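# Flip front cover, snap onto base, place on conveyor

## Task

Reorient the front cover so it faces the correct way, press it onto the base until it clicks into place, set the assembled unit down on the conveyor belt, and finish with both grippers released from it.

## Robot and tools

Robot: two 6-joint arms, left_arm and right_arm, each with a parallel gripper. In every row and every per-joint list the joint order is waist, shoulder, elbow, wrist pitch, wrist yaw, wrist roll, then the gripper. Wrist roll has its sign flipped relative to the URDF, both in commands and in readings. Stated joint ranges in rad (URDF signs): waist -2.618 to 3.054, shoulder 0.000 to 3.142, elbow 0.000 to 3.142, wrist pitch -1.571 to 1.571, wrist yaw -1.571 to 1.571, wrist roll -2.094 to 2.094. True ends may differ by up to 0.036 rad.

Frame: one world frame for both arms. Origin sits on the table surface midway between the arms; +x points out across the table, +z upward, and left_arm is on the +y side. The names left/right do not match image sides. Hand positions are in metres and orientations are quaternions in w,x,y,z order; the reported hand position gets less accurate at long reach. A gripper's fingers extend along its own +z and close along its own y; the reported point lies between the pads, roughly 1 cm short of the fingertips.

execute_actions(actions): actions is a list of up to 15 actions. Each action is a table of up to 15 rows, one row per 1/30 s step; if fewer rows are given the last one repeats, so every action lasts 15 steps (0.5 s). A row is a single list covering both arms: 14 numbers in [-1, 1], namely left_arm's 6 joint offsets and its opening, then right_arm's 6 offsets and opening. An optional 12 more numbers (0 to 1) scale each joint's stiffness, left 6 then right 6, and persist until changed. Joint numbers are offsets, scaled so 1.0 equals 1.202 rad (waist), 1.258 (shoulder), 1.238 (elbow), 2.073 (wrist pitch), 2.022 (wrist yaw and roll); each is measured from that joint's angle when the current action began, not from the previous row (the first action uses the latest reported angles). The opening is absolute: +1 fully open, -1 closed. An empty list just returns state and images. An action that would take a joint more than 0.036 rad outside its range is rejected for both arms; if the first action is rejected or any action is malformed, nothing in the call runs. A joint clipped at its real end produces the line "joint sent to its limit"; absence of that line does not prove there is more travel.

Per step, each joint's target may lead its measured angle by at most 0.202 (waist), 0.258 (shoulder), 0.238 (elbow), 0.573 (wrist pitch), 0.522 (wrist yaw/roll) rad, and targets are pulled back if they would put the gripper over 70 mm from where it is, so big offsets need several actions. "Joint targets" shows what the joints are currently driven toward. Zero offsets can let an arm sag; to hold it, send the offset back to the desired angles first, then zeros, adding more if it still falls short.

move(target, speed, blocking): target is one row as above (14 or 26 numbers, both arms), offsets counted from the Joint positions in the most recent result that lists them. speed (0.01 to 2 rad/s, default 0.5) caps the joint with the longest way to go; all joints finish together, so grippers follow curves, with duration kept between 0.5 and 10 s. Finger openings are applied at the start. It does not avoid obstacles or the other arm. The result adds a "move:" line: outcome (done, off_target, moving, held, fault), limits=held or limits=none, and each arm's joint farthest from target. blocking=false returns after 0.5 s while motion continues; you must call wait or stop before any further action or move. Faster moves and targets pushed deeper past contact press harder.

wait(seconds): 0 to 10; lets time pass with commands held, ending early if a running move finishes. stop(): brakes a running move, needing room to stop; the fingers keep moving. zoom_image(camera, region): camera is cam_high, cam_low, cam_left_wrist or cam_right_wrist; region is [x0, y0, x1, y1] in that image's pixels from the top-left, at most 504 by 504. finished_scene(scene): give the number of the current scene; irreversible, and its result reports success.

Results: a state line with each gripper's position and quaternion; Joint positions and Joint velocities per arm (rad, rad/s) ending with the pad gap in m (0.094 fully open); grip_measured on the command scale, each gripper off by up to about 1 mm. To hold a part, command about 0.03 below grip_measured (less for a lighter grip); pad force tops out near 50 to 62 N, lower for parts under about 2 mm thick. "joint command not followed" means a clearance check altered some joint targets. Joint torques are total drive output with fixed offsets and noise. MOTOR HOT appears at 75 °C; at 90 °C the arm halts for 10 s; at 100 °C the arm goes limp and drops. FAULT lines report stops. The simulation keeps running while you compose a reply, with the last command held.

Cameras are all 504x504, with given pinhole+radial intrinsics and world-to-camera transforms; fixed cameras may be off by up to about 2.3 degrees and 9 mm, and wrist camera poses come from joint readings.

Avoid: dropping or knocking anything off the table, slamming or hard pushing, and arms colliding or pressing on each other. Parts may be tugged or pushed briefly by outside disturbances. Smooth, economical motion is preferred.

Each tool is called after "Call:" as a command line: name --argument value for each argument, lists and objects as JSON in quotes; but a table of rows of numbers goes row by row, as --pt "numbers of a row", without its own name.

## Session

Call:
execute_actions --actions '[]'

Scene clock: 0.00 s.
left_arm: end_effector_position=(+0.4497, -0.2620, +0.2626) grip_measured=+1.000 end_effector_quat_wxyz=(+0.297, -0.232, +0.709, -0.596) | right_arm: end_effector_position=(+0.2640, -0.4257, +0.2559) grip_measured=+1.000 end_effector_quat_wxyz=(+0.548, +0.706, +0.448, -0.026)
Joint names: [waist, shoulder, elbow, wrist pitch, wrist yaw, wrist roll]
Joint positions: left_arm=[-1.008  2.382  2.104  0.163 -0.077  1.432  0.094] | right_arm=[-0.071  0.81   0.791 -0.557  0.749 -1.374  0.094]
Joint velocities: left_arm=[-0.007 -0.012  0.017 -0.007 -0.066 -0.11   0.   ] | right_arm=[-0.037 -0.012 -0.012  0.022 -0.051  0.037  0.   ]
Joint torques (N m, as the arm reports them, + toward a larger Joint positions number): no reading
Motor temperatures (°C, as the motors report them): left_arm=[24 43 27 29 24 24] | right_arm=[25 41 28 23 25 23]
Joint targets: left_arm=[-1.008 2.368 2.115 0.168 -0.078 1.421] | right_arm=[-0.071 0.803 0.803 -0.558 0.760 -1.368]
Joint stiffness scale: left_arm=[1. 1. 1. 1. 1. 1.] | right_arm=[1. 1. 1. 1. 1. 1.]
camera_calibration (this result's frames):
cam_left_wrist: T_world_to_cam=[[-0.0377506, -0.146913, 0.988429, -0.283557], [-0.987693, -0.144754, -0.0592378, 0.469846], [0.151782, -0.9785, -0.139641, -0.196084], [0, 0, 0, 1]] pos_world=[0.483122, -0.165514, 0.280727]
cam_right_wrist: T_world_to_cam=[[-0.7148, -0.142865, -0.684581, 0.310805], [0.184236, 0.90586, -0.381412, 0.469129], [0.674624, -0.398758, -0.621187, -0.0704215], [0, 0, 0, 1]] pos_world=[0.183241, -0.408643, 0.347958]

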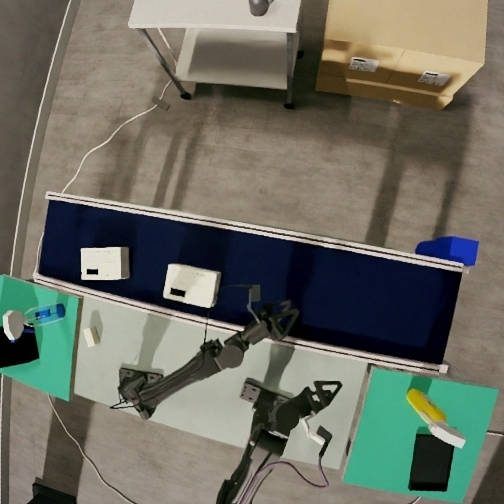

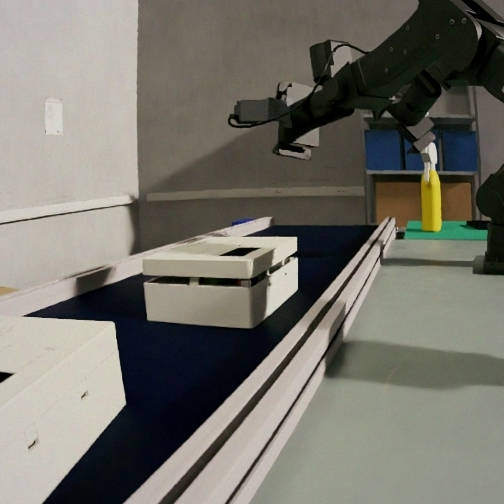

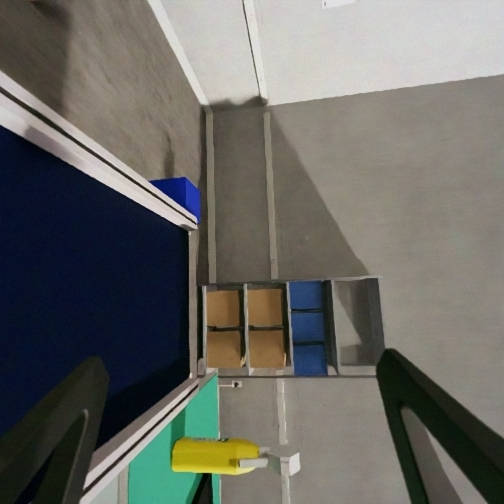

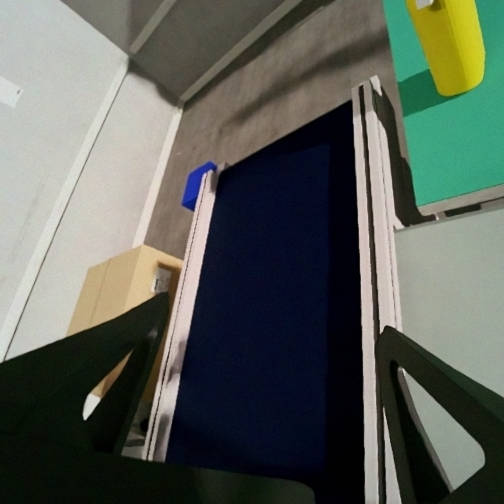

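Call:
zoom_image --camera "cam_high" --region '[60, 220, 260, 360]'

Call:
zoom_image --camera "cam_low" --region '[120, 210, 320, 350]'

Region (60, 220, 260, 360) of cam_high's 504x504 image, scaled by 2.520, with more detail than that image has; it fills the top 353 rows of this view, and the rest is white.

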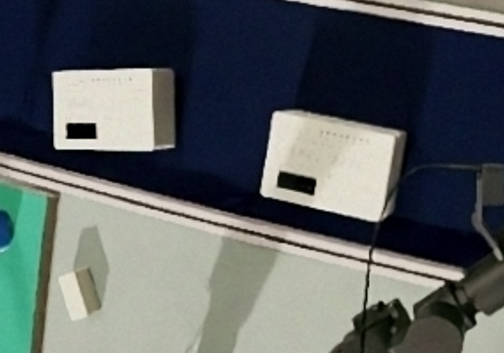

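Region (120, 210, 320, 350) of cam_low's 504x504 image, scaled by 2.520, with more detail than that image has; it fills the top 353 rows of this view, and the rest is white.

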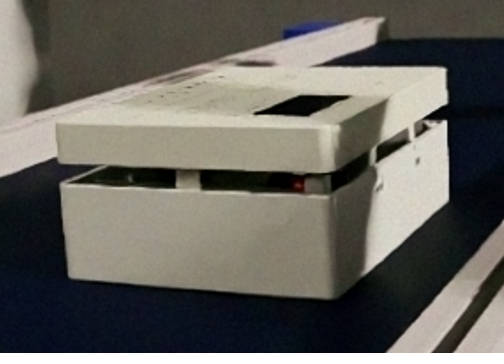

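Call:
move --target '[0.728,-0.065,0.102,-0.460,0.244,-1.0,0.66,-0.005,0.816,0.744,-0.411,-0.378,1.0,1.0]' --speed 1.2

Scene clock: 122.67 s.
left_arm: end_effector_position=(+0.5756, +0.2106, +0.1497) grip_measured=+0.661 end_effector_quat_wxyz=(+0.354, +0.322, +0.874, -0.086) | right_arm: end_effector_position=(+0.3791, -0.3268, +0.1442) grip_measured=+1.000 end_effector_quat_wxyz=(+0.004, -0.212, +0.977, -0.002)
Joint names: [waist, shoulder, elbow, wrist pitch, wrist yaw, wrist roll]
Joint positions: left_arm=[-0.126  2.329  2.193 -0.785  0.394 -0.583  0.078] | right_arm=[-0.071  1.84   1.677 -1.399  0.001  0.642  0.094]
Joint velocities: left_arm=[-0.017  0.032  0.002 -0.022  0.037 -0.022 -0.   ] | right_arm=[ 0.007  0.002 -0.007  0.066  0.066  0.037  0.   ]
Joint torques (N m, as the arm reports them, + toward a larger Joint positions number): left_arm=[ -0.59 -14.48  11.65   1.65   0.37  -0.03] | right_arm=[-0.57 -8.41  8.9   0.05 -0.17  0.05]
Motor temperatures (°C, as the motors report them): left_arm=[24 61 32 37 24 24] | right_arm=[25 38 33 29 25 23]
Joint targets: left_arm=[-0.133 2.301 2.231 -0.790 0.417 -0.589] | right_arm=[-0.077 1.836 1.712 -1.409 -0.015 0.648]
Joint stiffness scale: left_arm=[1. 1. 1. 1. 1. 1.] | right_arm=[1. 1. 1. 1. 1. 1.]
move: off_target (left_arm, right_arm); limits=none; left_arm: farthest joint: the elbow, 0.037 radians from its target (0.126 radians at the start); right_arm: farthest joint: the elbow, 0.035 radians from its target (0.921 radians at the start)
camera_calibration (this result's frames):
cam_left_wrist: T_world_to_cam=[[-0.633413, -0.772715, -0.0412134, 0.530982], [-0.764388, 0.633097, -0.122059, 0.372968], [0.120409, -0.045811, -0.991667, 0.180623], [0, 0, 0, 1]] pos_world=[0.599675, 0.182448, 0.246525]
cam_right_wrist: T_world_to_cam=[[0.546943, -0.835365, -0.0549409, -0.464705], [-0.718402, -0.502032, 0.481521, 0.0734344], [-0.429828, -0.223894, -0.874711, 0.334333], [0, 0, 0, 1]] pos_world=[0.450628, -0.276477, 0.231554]

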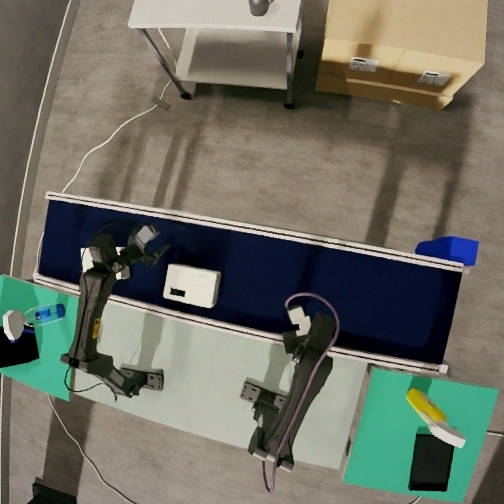

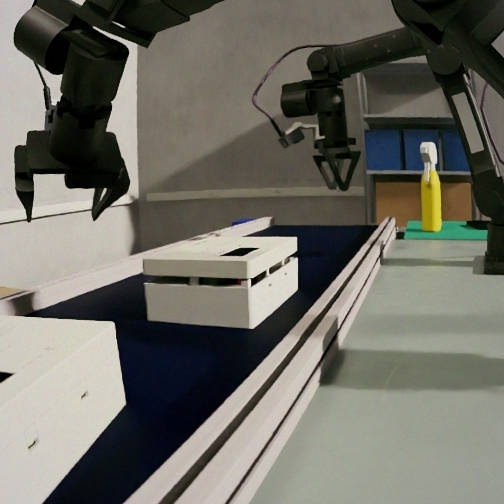

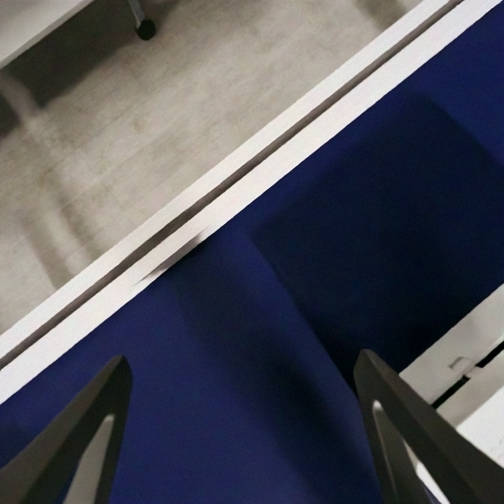

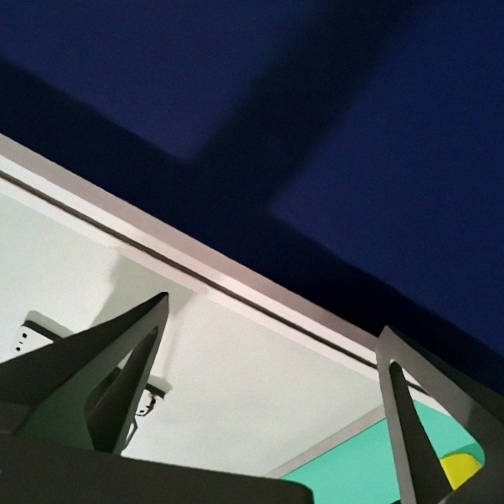

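Call:
execute_actions --actions '[]'

Scene clock: 162.33 s.
left_arm: end_effector_position=(+0.5756, +0.2106, +0.1497) grip_measured=+0.661 end_effector_quat_wxyz=(+0.354, +0.322, +0.874, -0.086) | right_arm: end_effector_position=(+0.3790, -0.3267, +0.1442) grip_measured=+1.000 end_effector_quat_wxyz=(+0.004, -0.212, +0.977, -0.002)
Joint names: [waist, shoulder, elbow, wrist pitch, wrist yaw, wrist roll]
Joint positions: left_arm=[-0.126  2.329  2.193 -0.785  0.394 -0.584  0.078] | right_arm=[-0.071  1.84   1.677 -1.4    0.001  0.643  0.094]
Joint velocities: left_arm=[-0.002 -0.002 -0.012 -0.022 -0.051 -0.007  0.   ] | right_arm=[-0.002 -0.022 -0.017  0.066  0.007  0.051  0.   ]
Joint torques (N m, as the arm reports them, + toward a larger Joint positions number): left_arm=[ -0.55 -14.31  11.69   1.64   0.4   -0.04] | right_arm=[-0.56 -8.41  8.9   0.08 -0.18  0.08]
Motor temperatures (°C, as the motors report them): left_arm=[24 62 34 34 25 24] | right_arm=[25 42 34 26 25 23]
Joint targets: left_arm=[-0.133 2.301 2.231 -0.790 0.416 -0.590] | right_arm=[-0.077 1.836 1.712 -1.410 -0.015 0.648]
Joint stiffness scale: left_arm=[1. 1. 1. 1. 1. 1.] | right_arm=[1. 1. 1. 1. 1. 1.]
camera_calibration (this result's frames):
cam_left_wrist: T_world_to_cam=[[-0.633834, -0.772342, -0.0417281, 0.531223], [-0.763998, 0.633578, -0.122007, 0.372634], [0.120669, -0.0454522, -0.991652, 0.180395], [0, 0, 0, 1]] pos_world=[0.599631, 0.182393, 0.24652]
cam_right_wrist: T_world_to_cam=[[0.547248, -0.83513, -0.0554775, -0.464551], [-0.718068, -0.502525, 0.481504, 0.0731369], [-0.429997, -0.223665, -0.874686, 0.334454], [0, 0, 0, 1]] pos_world=[0.450556, -0.276402, 0.231555]

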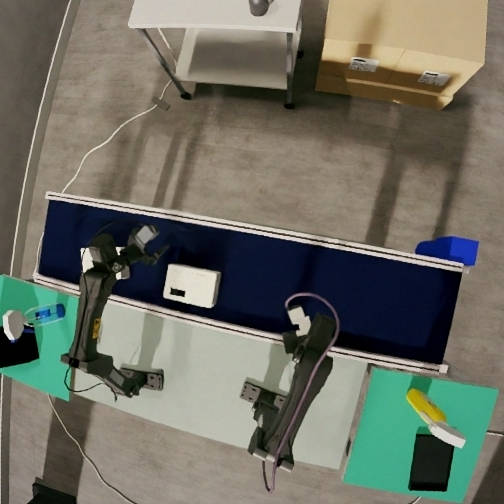

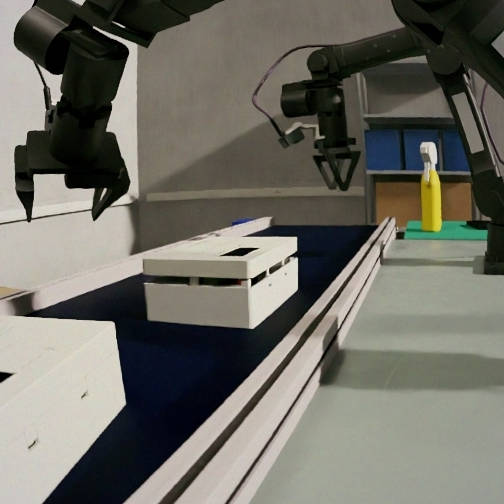

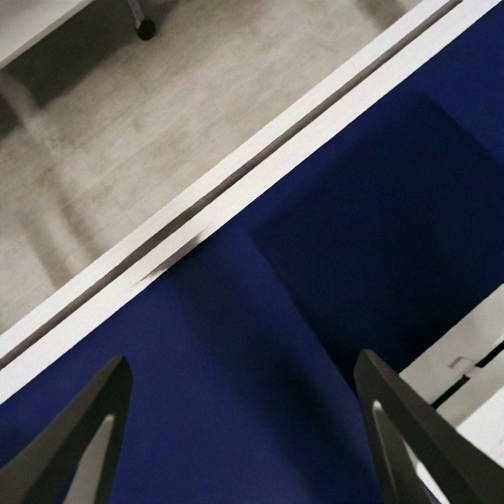

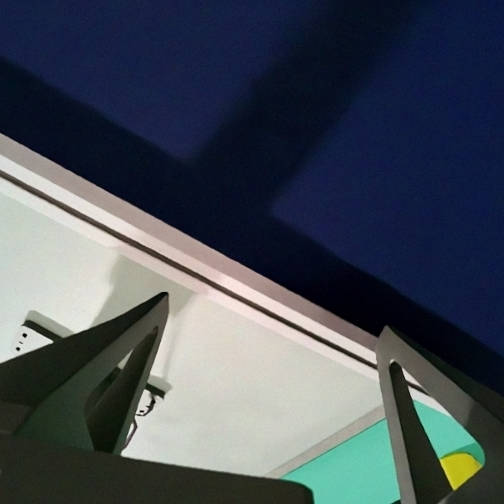

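Call:
move --target '[-0.020, -0.0338, 0.0347, -0.3367, 0.0129, -0.4975, 0.66, -0.005, -0.0032, 0.0283, -0.0048, -0.0079, 0.2458, 1.0]' --speed 0.9

Scene clock: 207.87 s.
left_arm: end_effector_position=(+0.4251, +0.2020, +0.1099) grip_measured=+0.661 end_effector_quat_wxyz=(+0.135, +0.698, +0.689, -0.142) | right_arm: end_effector_position=(+0.3790, -0.3267, +0.1442) grip_measured=+1.000 end_effector_quat_wxyz=(+0.003, -0.443, +0.896, -0.003)
Joint names: [waist, shoulder, elbow, wrist pitch, wrist yaw, wrist roll]
Joint positions: left_arm=[-0.142  2.31   2.193 -1.467  0.394 -1.583  0.078] | right_arm=[-0.071  1.84   1.677 -1.4    0.001  1.134  0.094]
Joint velocities: left_arm=[ 0.017 -0.002  0.002  0.022  0.022 -0.007 -0.   ] | right_arm=[-0.007 -0.002 -0.012 -0.066 -0.037 -0.037  0.   ]
Joint torques (N m, as the arm reports them, + toward a larger Joint positions number): left_arm=[ -0.74 -13.12  10.9    0.43   0.46  -0.09] | right_arm=[-0.57 -8.42  8.87  0.08 -0.18  0.12]
Motor temperatures (°C, as the motors report them): left_arm=[24 62 34 34 25 24] | right_arm=[25 43 35 25 25 23]
Joint targets: left_arm=[-0.150 2.286 2.236 -1.482 0.421 -1.590] | right_arm=[-0.077 1.836 1.712 -1.409 -0.015 1.140]
Joint stiffness scale: left_arm=[1. 1. 1. 1. 1. 1.] | right_arm=[1. 1. 1. 1. 1. 1.]
move: off_target (left_arm, right_arm); limits=none; left_arm: farthest joint: the elbow, 0.043 radians from its target (0.043 radians at the start); right_arm: farthest joint: the elbow, 0.035 radians from its target (0.035 radians at the start)
camera_calibration (this result's frames):
cam_left_wrist: T_world_to_cam=[[-0.998819, 0.0126139, 0.0469202, 0.414354], [0.0227548, 0.974699, 0.222359, -0.18295], [-0.0429283, 0.223164, -0.973835, 0.172036], [0, 0, 0, 1]] pos_world=[0.425413, 0.134703, 0.188774]
cam_right_wrist: T_world_to_cam=[[0.876513, -0.478377, -0.0536617, -0.473076], [-0.395961, -0.779884, 0.484764, -0.140034], [-0.27375, -0.403654, -0.872997, 0.216187], [0, 0, 0, 1]] pos_world=[0.41839, -0.248254, 0.231228]

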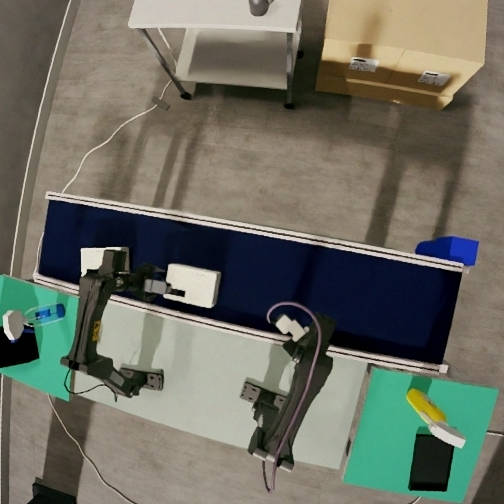

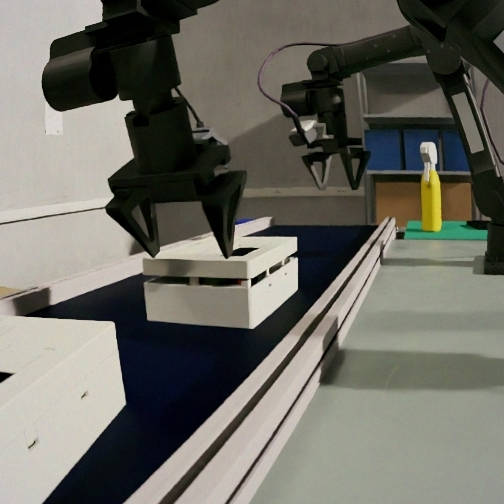

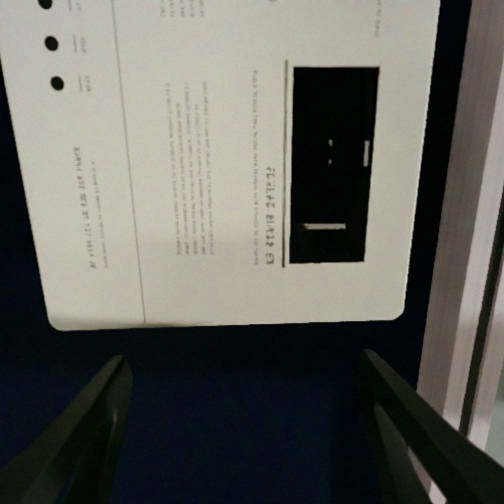

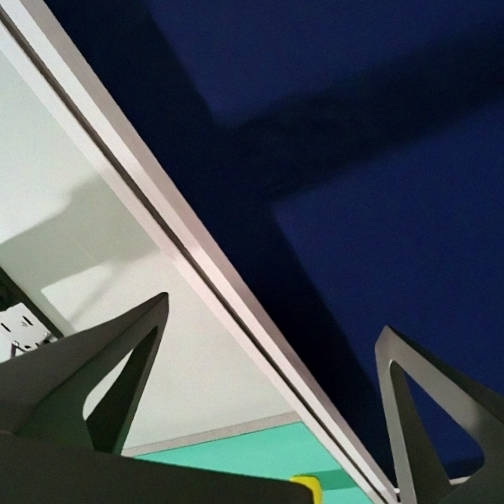

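Call:
zoom_image --camera "cam_left_wrist" --region '[0, 0, 504, 400]'

Call:
zoom_image --camera "cam_low" --region '[90, 160, 330, 350]'

Region (0, 0, 504, 400) of cam_left_wrist's 504x504 image, scaled by 1.000; it fills the top 400 rows of this view, and the rest is white.

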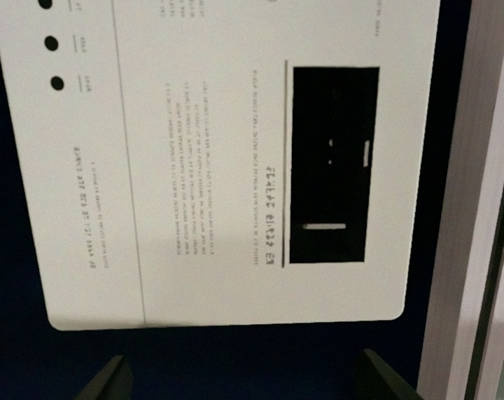

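Region (90, 160, 330, 350) of cam_low's 504x504 image, scaled by 2.100, with more detail than that image has; it fills the top 399 rows of this view, and the rest is white.

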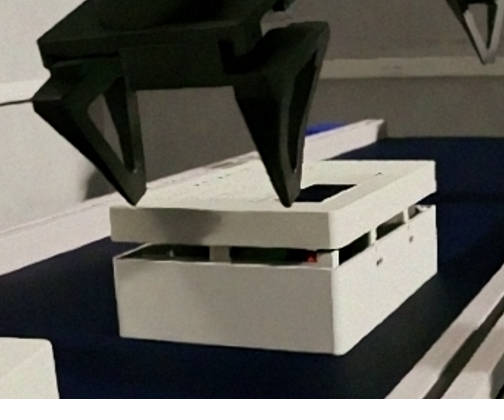

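Call:
move --target '[-0.0067, -0.0191, -0.1967, 0.123, 0.0134, -0.0035, 0.66, -0.005, -0.0032, 0.0283, -0.0043, -0.0079, 0.003, 1.0]' --speed 0.3

Scene clock: 286.60 s.
left_arm: end_effector_position=(+0.4310, +0.2023, +0.0527) grip_measured=+0.661 end_effector_quat_wxyz=(+0.142, +0.700, +0.687, -0.134) | right_arm: end_effector_position=(+0.3790, -0.3267, +0.1442) grip_measured=+1.000 end_effector_quat_wxyz=(+0.003, -0.443, +0.896, -0.003)
Joint names: [waist, shoulder, elbow, wrist pitch, wrist yaw, wrist roll]
Joint positions: left_arm=[-0.142  2.31   1.966 -1.217  0.393 -1.584  0.078] | right_arm=[-0.071  1.84   1.677 -1.4    0.001  1.134  0.094]
Joint velocities: left_arm=[-0.027  0.007  0.002 -0.022  0.066  0.037  0.   ] | right_arm=[-0.002  0.007  0.017 -0.037  0.022 -0.066  0.   ]
Joint torques (N m, as the arm reports them, + toward a larger Joint positions number): left_arm=[ -0.64 -13.2    6.35   0.69   0.47  -0.04] | right_arm=[-0.56 -8.42  8.87  0.09 -0.18  0.08]
Motor temperatures (°C, as the motors report them): left_arm=[24 60 34 29 25 24] | right_arm=[25 43 36 25 25 23]
Joint targets: left_arm=[-0.150 2.286 1.949 -1.212 0.421 -1.590] | right_arm=[-0.077 1.836 1.712 -1.408 -0.015 1.140]
Joint stiffness scale: left_arm=[1. 1. 1. 1. 1. 1.] | right_arm=[1. 1. 1. 1. 1. 1.]
move: off_target (left_arm, right_arm); limits=none; left_arm: farthest joint: the wrist yaw, 0.029 radians from its target (0.027 radians at the start); right_arm: farthest joint: the elbow, 0.035 radians from its target (0.035 radians at the start)
camera_calibration (this result's frames):
cam_left_wrist: T_world_to_cam=[[-0.999628, 0.0136085, 0.0236279, 0.424331], [0.0185727, 0.974268, 0.224626, -0.168889], [-0.0199631, 0.224981, -0.974159, 0.106297], [0, 0, 0, 1]] pos_world=[0.429432, 0.134854, 0.131461]
cam_right_wrist: T_world_to_cam=[[0.876696, -0.478043, -0.0536611, -0.473036], [-0.395663, -0.780033, 0.484767, -0.140197], [-0.273597, -0.403761, -0.872996, 0.216093], [0, 0, 0, 1]] pos_world=[0.41836, -0.248239, 0.231228]

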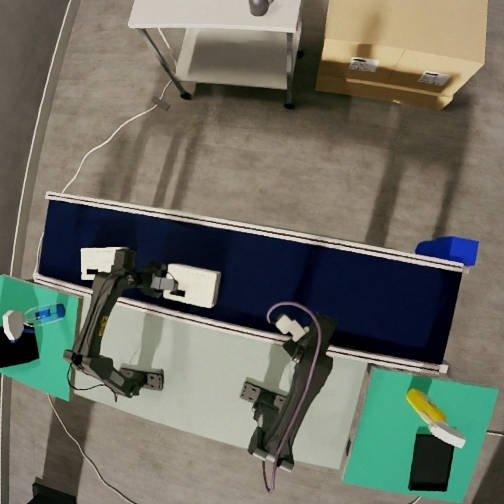

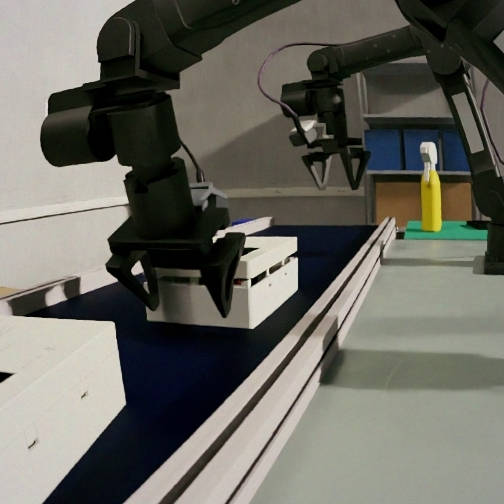

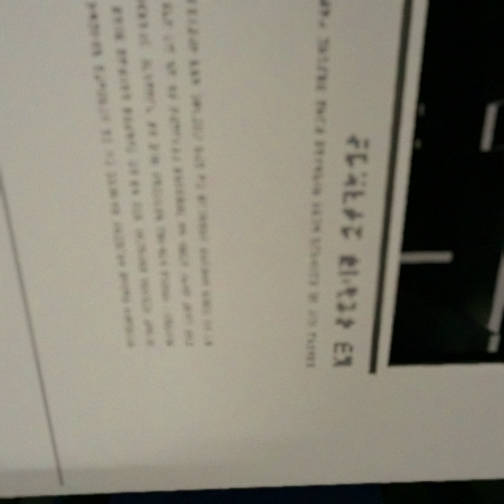

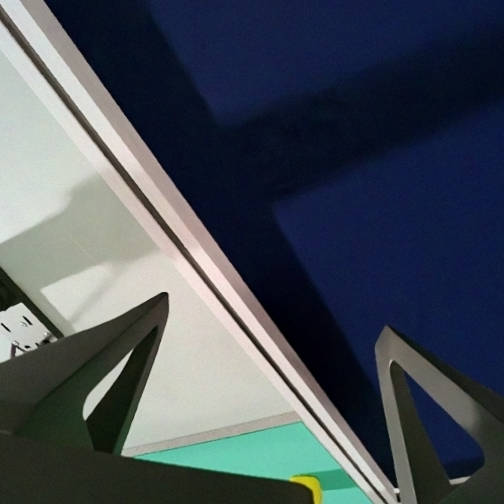

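Call:
move --target '[-0.391, 0.0501, 0.1672, 0.0492, -0.0104, 0.2557, 0.66, -0.005, -0.0032, 0.0283, -0.0043, -0.0079, 0.003, 1.0]' --speed 0.13

Scene clock: 367.10 s.
left_arm: end_effector_position=(+0.4092, -0.0091, +0.0708) grip_measured=+0.661 end_effector_quat_wxyz=(+0.146, +0.694, +0.693, -0.134) | right_arm: end_effector_position=(+0.3790, -0.3267, +0.1442) grip_measured=+1.000 end_effector_quat_wxyz=(+0.003, -0.444, +0.896, -0.003)
Joint names: [waist, shoulder, elbow, wrist pitch, wrist yaw, wrist roll]
Joint positions: left_arm=[-0.601  2.37   2.134 -1.135  0.346 -1.075  0.078] | right_arm=[-0.071  1.84   1.677 -1.4    0.001  1.135  0.094]
Joint velocities: left_arm=[ 0.012 -0.007  0.002  0.037  0.037  0.066 -0.001] | right_arm=[ 0.002 -0.002 -0.017 -0.007 -0.081  0.007  0.   ]
Joint torques (N m, as the arm reports them, + toward a larger Joint positions number): left_arm=[ -0.86 -12.11  11.     1.15   0.4    0.12] | right_arm=[-0.56 -8.42  8.87  0.09 -0.18  0.08]
Motor temperatures (°C, as the motors report them): left_arm=[24 61 30 28 25 24] | right_arm=[25 43 36 24 25 23]
Joint targets: left_arm=[-0.612 2.373 2.173 -1.115 0.372 -1.067] | right_arm=[-0.077 1.836 1.712 -1.408 -0.015 1.141]
Joint stiffness scale: left_arm=[1. 1. 1. 1. 1. 1.] | right_arm=[1. 1. 1. 1. 1. 1.]
move: off_target (left_arm, right_arm); limits=none; left_arm: farthest joint: the elbow, 0.039 radians from its target (0.207 radians at the start); right_arm: farthest joint: the elbow, 0.035 radians from its target (0.035 radians at the start)
camera_calibration (this result's frames):
cam_left_wrist: T_world_to_cam=[[-0.999758, -0.00371368, 0.0216828, 0.404971], [0.00113122, 0.975665, 0.219263, 0.0409955], [-0.0219695, 0.219235, -0.975425, 0.171861], [0, 0, 0, 1]] pos_world=[0.408602, -0.0761717, 0.149867]
cam_right_wrist: T_world_to_cam=[[0.87706, -0.477374, -0.0536597, -0.472955], [-0.395067, -0.780332, 0.484772, -0.140521], [-0.27329, -0.403975, -0.872993, 0.215907], [0, 0, 0, 1]] pos_world=[0.4183, -0.248209, 0.231227]

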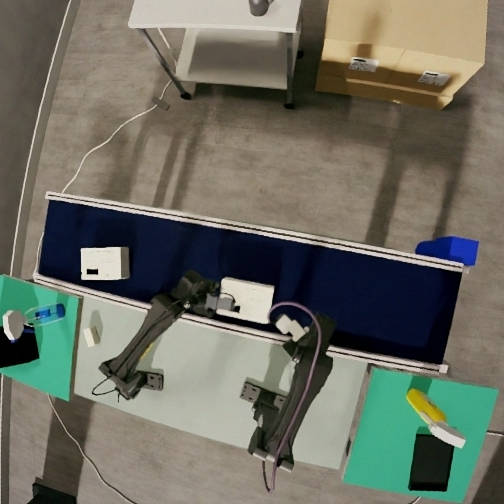

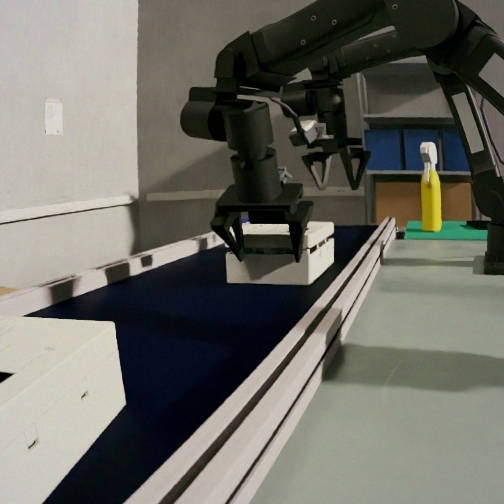

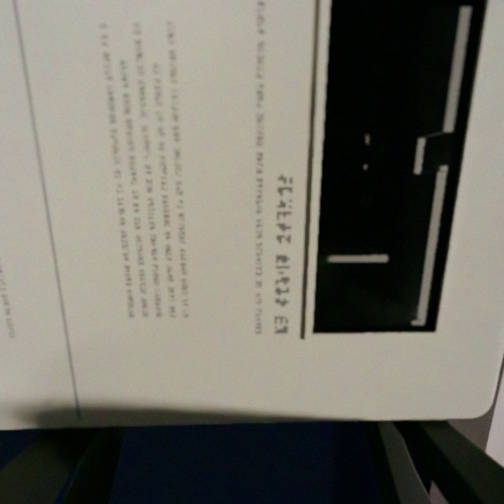

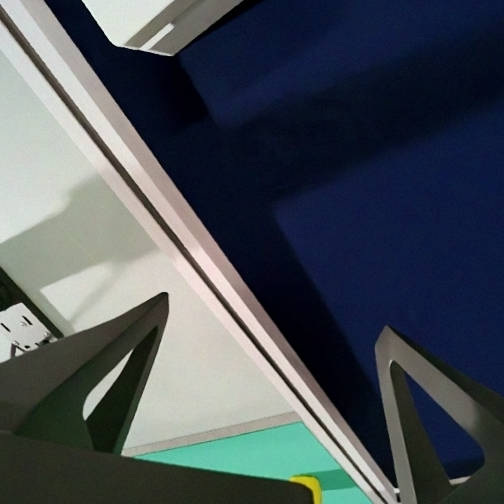

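Call:
zoom_image --camera "cam_low" --region '[190, 180, 360, 310]'

Call:
zoom_image --camera "cam_high" --region '[180, 250, 320, 350]'

Region (190, 180, 360, 310) of cam_low's 504x504 image, scaled by 2.965, with more detail than that image has; it fills the top 385 rows of this view, and the rest is white.

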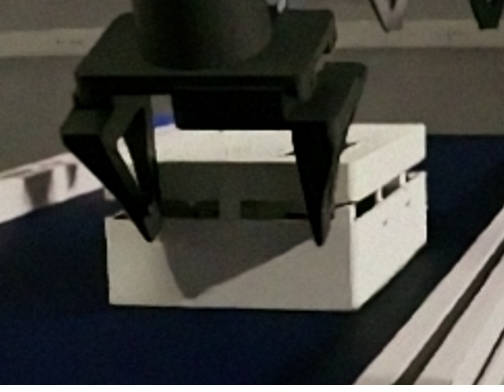

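Region (180, 250, 320, 350) of cam_high's 504x504 image, scaled by 3.600, with more detail than that image has; it fills the top 360 rows of this view, and the rest is white.

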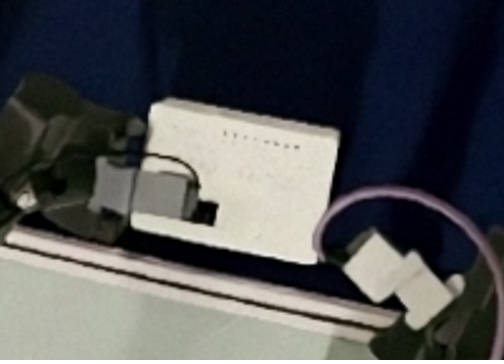

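Call:
move --target '[0.075, -0.005, 0.0315, 0.0096, 0.0129, 0.004, 0.66, -0.005, -0.0032, 0.0283, -0.0043, -0.0079, 0.003, 1.0]' --speed 0.2

Scene clock: 396.30 s.
left_arm: end_effector_position=(+0.4355, +0.0313, +0.0712) grip_measured=+0.661 end_effector_quat_wxyz=(+0.156, +0.660, +0.724, -0.125) | right_arm: end_effector_position=(+0.3790, -0.3267, +0.1442) grip_measured=+1.000 end_effector_quat_wxyz=(+0.003, -0.444, +0.896, -0.003)
Joint names: [waist, shoulder, elbow, wrist pitch, wrist yaw, wrist roll]
Joint positions: left_arm=[-0.507  2.37   2.134 -1.125  0.346 -1.073  0.078] | right_arm=[-0.071  1.84   1.677 -1.4    0.001  1.136  0.094]
Joint velocities: left_arm=[-0.012 -0.002 -0.012 -0.022 -0.007  0.066  0.   ] | right_arm=[-0.002 -0.007  0.002 -0.007 -0.022 -0.007  0.   ]
Joint torques (N m, as the arm reports them, + toward a larger Joint positions number): left_arm=[ -0.36 -12.75  11.08   1.11   0.4    0.08] | right_arm=[-0.58 -8.42  8.87  0.09 -0.18  0.08]
Motor temperatures (°C, as the motors report them): left_arm=[24 59 33 28 25 24] | right_arm=[25 43 37 24 25 23]
Joint targets: left_arm=[-0.511 2.364 2.173 -1.115 0.373 -1.067] | right_arm=[-0.077 1.836 1.712 -1.408 -0.015 1.141]
Joint stiffness scale: left_arm=[1. 1. 1. 1. 1. 1.] | right_arm=[1. 1. 1. 1. 1. 1.]
move: off_target (left_arm, right_arm); limits=none; left_arm: farthest joint: the elbow, 0.039 radians from its target (0.039 radians at the start); right_arm: farthest joint: the elbow, 0.035 radians from its target (0.035 radians at the start)
camera_calibration (this result's frames):
cam_left_wrist: T_world_to_cam=[[-0.994985, -0.0990338, 0.0140594, 0.432896], [-0.0937165, 0.972093, 0.215062, 0.0431267], [-0.0349654, 0.212665, -0.976499, 0.169965], [0, 0, 0, 1]] pos_world=[0.44071, -0.0351976, 0.15061]
cam_right_wrist: T_world_to_cam=[[0.877242, -0.47704, -0.053659, -0.472915], [-0.394769, -0.780481, 0.484775, -0.140683], [-0.273137, -0.404082, -0.872991, 0.215814], [0, 0, 0, 1]] pos_world=[0.41827, -0.248193, 0.231227]

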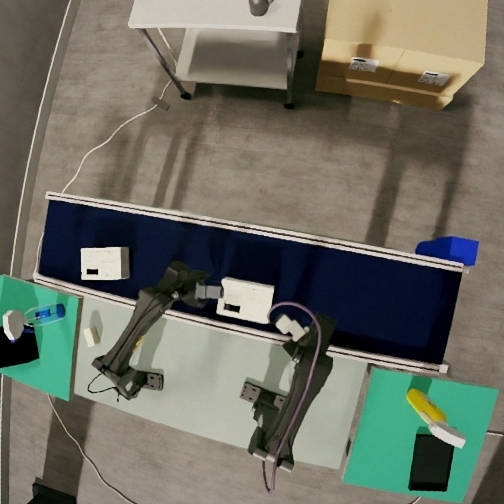

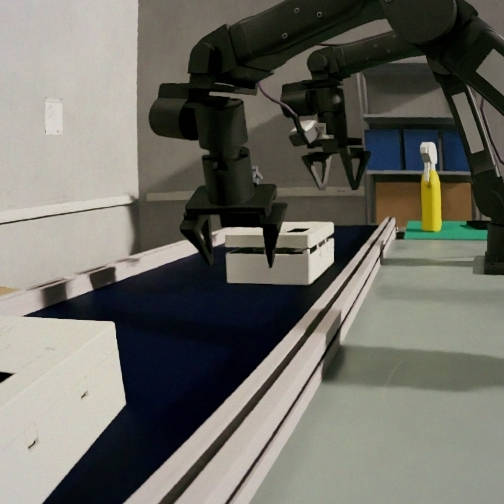

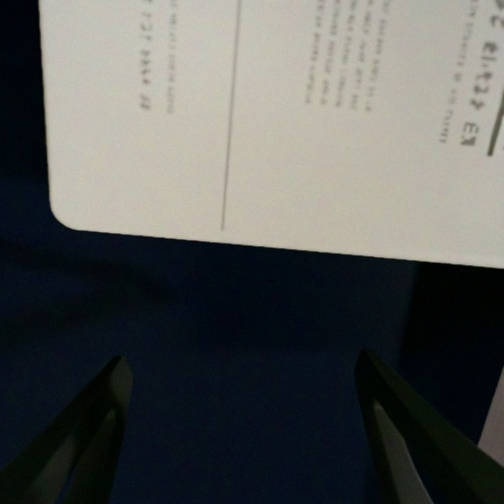

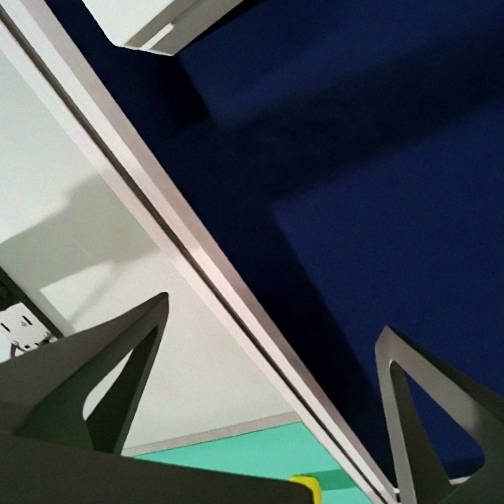

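Call:
move --target '[0.671, -0.970, -0.770, 0.253, -0.171, 0.0, 0.66, 0.515, 0.2961, 0.427, -0.0646, -0.0079, 0.0213, 1.0]' --speed 0.8

Scene clock: 511.10 s.
left_arm: end_effector_position=(+0.3130, +0.4243, +0.2948) grip_measured=+0.661 end_effector_quat_wxyz=(+0.349, +0.279, +0.834, +0.324) | right_arm: end_effector_position=(+0.4354, -0.0834, +0.1312) grip_measured=+1.000 end_effector_quat_wxyz=(-0.005, +0.710, -0.704, +0.001)
Joint names: [waist, shoulder, elbow, wrist pitch, wrist yaw, wrist roll]
Joint positions: left_arm=[ 0.294  1.164  1.203 -0.617  0.007 -1.075  0.078] | right_arm=[ 0.552  2.213  2.171 -1.519 -0.002  1.173  0.094]
Joint velocities: left_arm=[ 0.002 -0.032 -0.007  0.007  0.066 -0.037  0.001] | right_arm=[-0.007 -0.012 -0.002 -0.022 -0.037  0.007  0.   ]
Joint torques (N m, as the arm reports them, + toward a larger Joint positions number): left_arm=[ 0.51 -4.62  7.19  2.26 -0.04  0.03] | right_arm=[ -0.48 -11.15   8.75   0.08  -0.15   0.08]
Motor temperatures (°C, as the motors report them): left_arm=[24 60 34 28 25 24] | right_arm=[25 43 38 24 25 23]
Joint targets: left_arm=[0.300 1.150 1.181 -0.601 0.001 -1.073] | right_arm=[0.548 2.212 2.206 -1.533 -0.015 1.178]
Joint stiffness scale: left_arm=[1. 1. 1. 1. 1. 1.] | right_arm=[1. 1. 1. 1. 1. 1.]
move: off_target (left_arm, right_arm); limits=none; left_arm: farthest joint: the elbow, 0.023 radians from its target (0.954 radians at the start); right_arm: farthest joint: the elbow, 0.035 radians from its target (0.529 radians at the start)
camera_calibration (this result's frames):
cam_left_wrist: T_world_to_cam=[[-0.255751, -0.657687, -0.708547, 0.565481], [-0.929938, 0.367672, -0.00561855, 0.184804], [0.264209, 0.657468, -0.705641, -0.0618249], [0, 0, 0, 1]] pos_world=[0.332813, 0.34461, 0.358082]
cam_right_wrist: T_world_to_cam=[[0.985515, 0.161139, -0.0528596, -0.401033], [0.166497, -0.860121, 0.482151, -0.172968], [0.0322278, -0.483969, -0.874492, 0.178739], [0, 0, 0, 1]] pos_world=[0.418263, 0.0023523, 0.218504]

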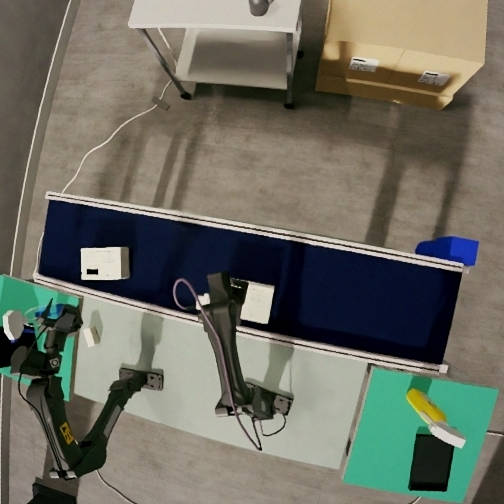

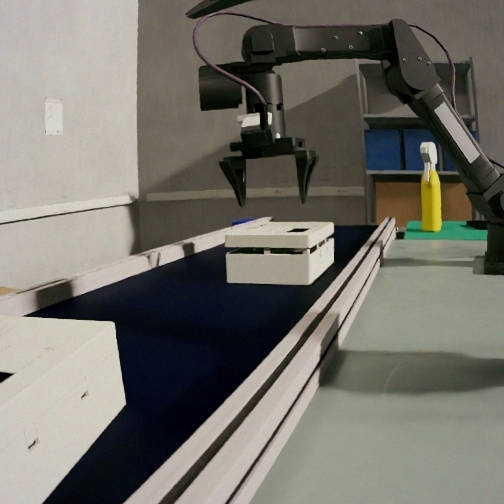

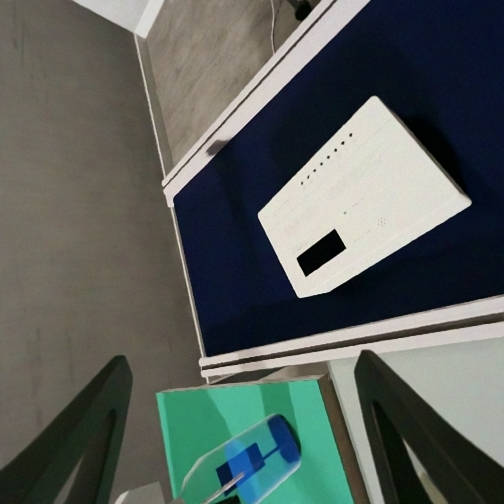

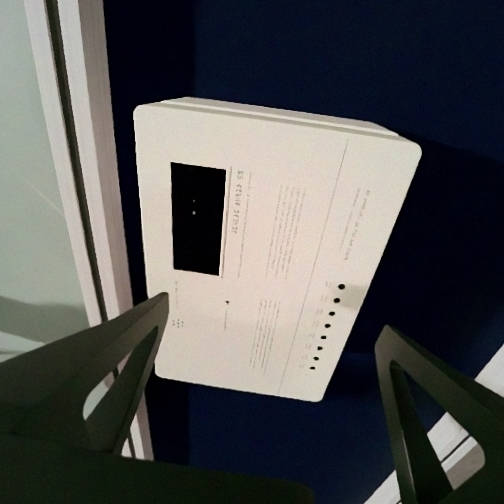

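Call:
zoom_image --camera "cam_right_wrist" --region '[110, 80, 450, 420]'

Region (110, 80, 450, 420) of cam_right_wrist's 504x504 image, scaled by 1.482, with more detail than that image has.

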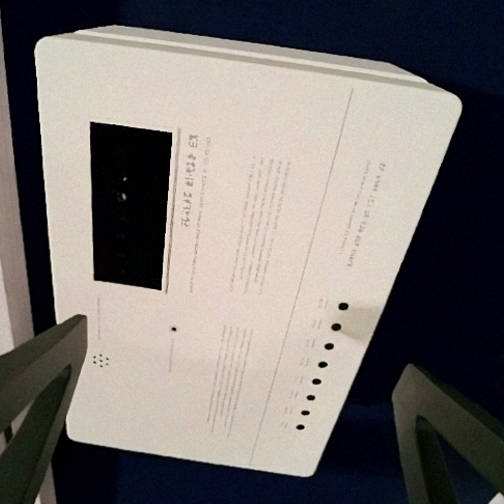

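Call:
move --target '[0.005, -0.0111, -0.0178, 0.0077, -0.003, 0.001, 0.66, 0.0133, 0.0692, 0.1042, -0.0147, -0.0064, 0.0143, 1.0]' --speed 0.25

Scene clock: 613.33 s.
left_arm: end_effector_position=(+0.3131, +0.4244, +0.2950) grip_measured=+0.661 end_effector_quat_wxyz=(+0.349, +0.280, +0.833, +0.324) | right_arm: end_effector_position=(+0.4478, -0.0735, +0.1186) grip_measured=+1.000 end_effector_quat_wxyz=(-0.001, +0.722, -0.692, -0.001)
Joint names: [waist, shoulder, elbow, wrist pitch, wrist yaw, wrist roll]
Joint positions: left_arm=[ 0.294  1.164  1.203 -0.616  0.007 -1.076  0.078] | right_arm=[ 0.561  2.3    2.265 -1.534 -0.002  1.196  0.094]
Joint velocities: left_arm=[ 0.012 -0.017  0.007  0.095 -0.007 -0.022  0.   ] | right_arm=[-0.022  0.007 -0.012 -0.007 -0.037 -0.081  0.   ]
Joint torques (N m, as the arm reports them, + toward a larger Joint positions number): left_arm=[ 0.53 -4.57  7.18  2.22 -0.1   0.03] | right_arm=[  0.5  -11.61   8.71   0.    -0.14   0.13]
Motor temperatures (°C, as the motors report them): left_arm=[24 46 30 36 25 24] | right_arm=[25 49 38 23 25 23]
Joint targets: left_arm=[0.300 1.151 1.181 -0.601 0.001 -1.073] | right_arm=[0.568 2.300 2.300 -1.549 -0.015 1.202]
Joint stiffness scale: left_arm=[1. 1. 1. 1. 1. 1.] | right_arm=[1. 1. 1. 1. 1. 1.]
move: off_target (left_arm, right_arm); limits=none; left_arm: farthest joint: the elbow, 0.022 radians from its target (0.022 radians at the start); right_arm: farthest joint: the elbow, 0.035 radians from its target (0.129 radians at the start)
camera_calibration (this result's frames):
cam_left_wrist: T_world_to_cam=[[-0.25595, -0.656681, -0.709408, 0.565535], [-0.929707, 0.36826, -0.00545635, 0.184507], [0.26483, 0.658145, -0.704777, -0.0625029], [0, 0, 0, 1]] pos_world=[0.332838, 0.344566, 0.358152]
cam_right_wrist: T_world_to_cam=[[0.979292, 0.193184, -0.0605527, -0.409425], [0.198087, -0.852542, 0.483668, -0.174182], [0.041813, -0.485647, -0.873155, 0.16756], [0, 0, 0, 1]] pos_world=[0.428444, 0.0119722, 0.20576]

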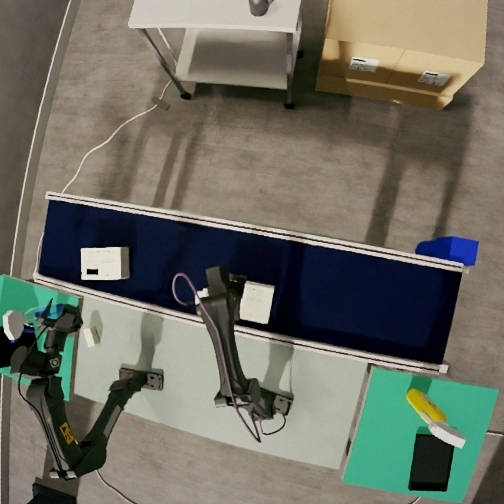

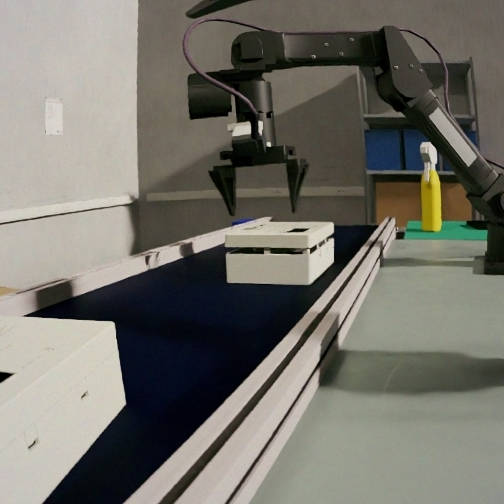

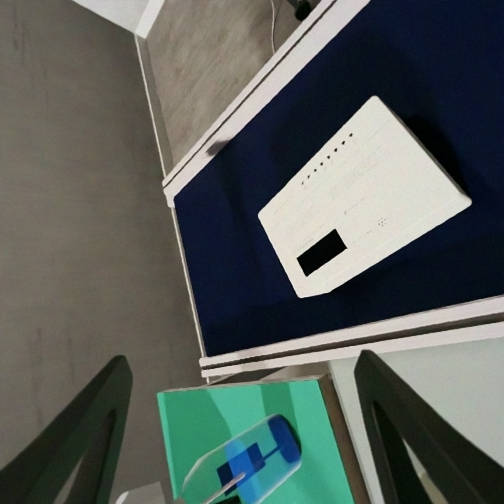

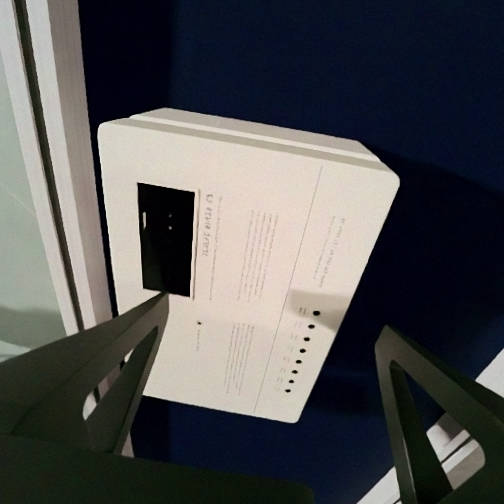

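Call:
zoom_image --camera "cam_right_wrist" --region '[90, 100, 430, 440]'

Call:
zoom_image --camera "cam_low" --region '[200, 150, 350, 290]'

Region (90, 100, 430, 440) of cam_right_wrist's 504x504 image, scaled by 1.482, with more detail than that image has.

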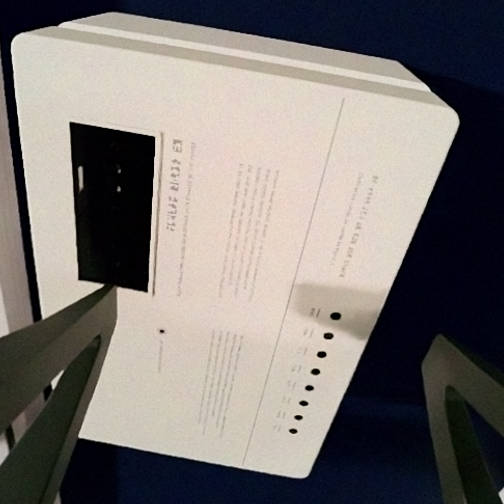

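Region (200, 150, 350, 290) of cam_low's 504x504 image, scaled by 3.360, with more detail than that image has; it fills the top 470 rows of this view, and the rest is white.

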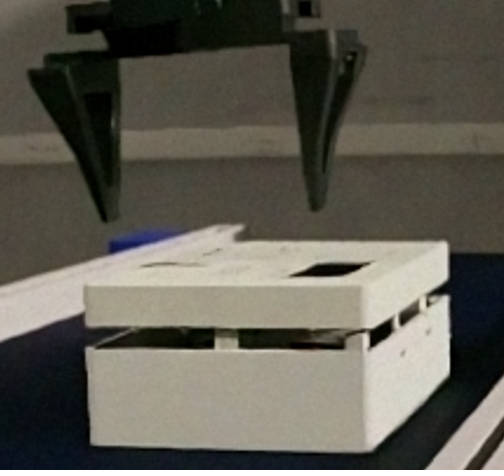

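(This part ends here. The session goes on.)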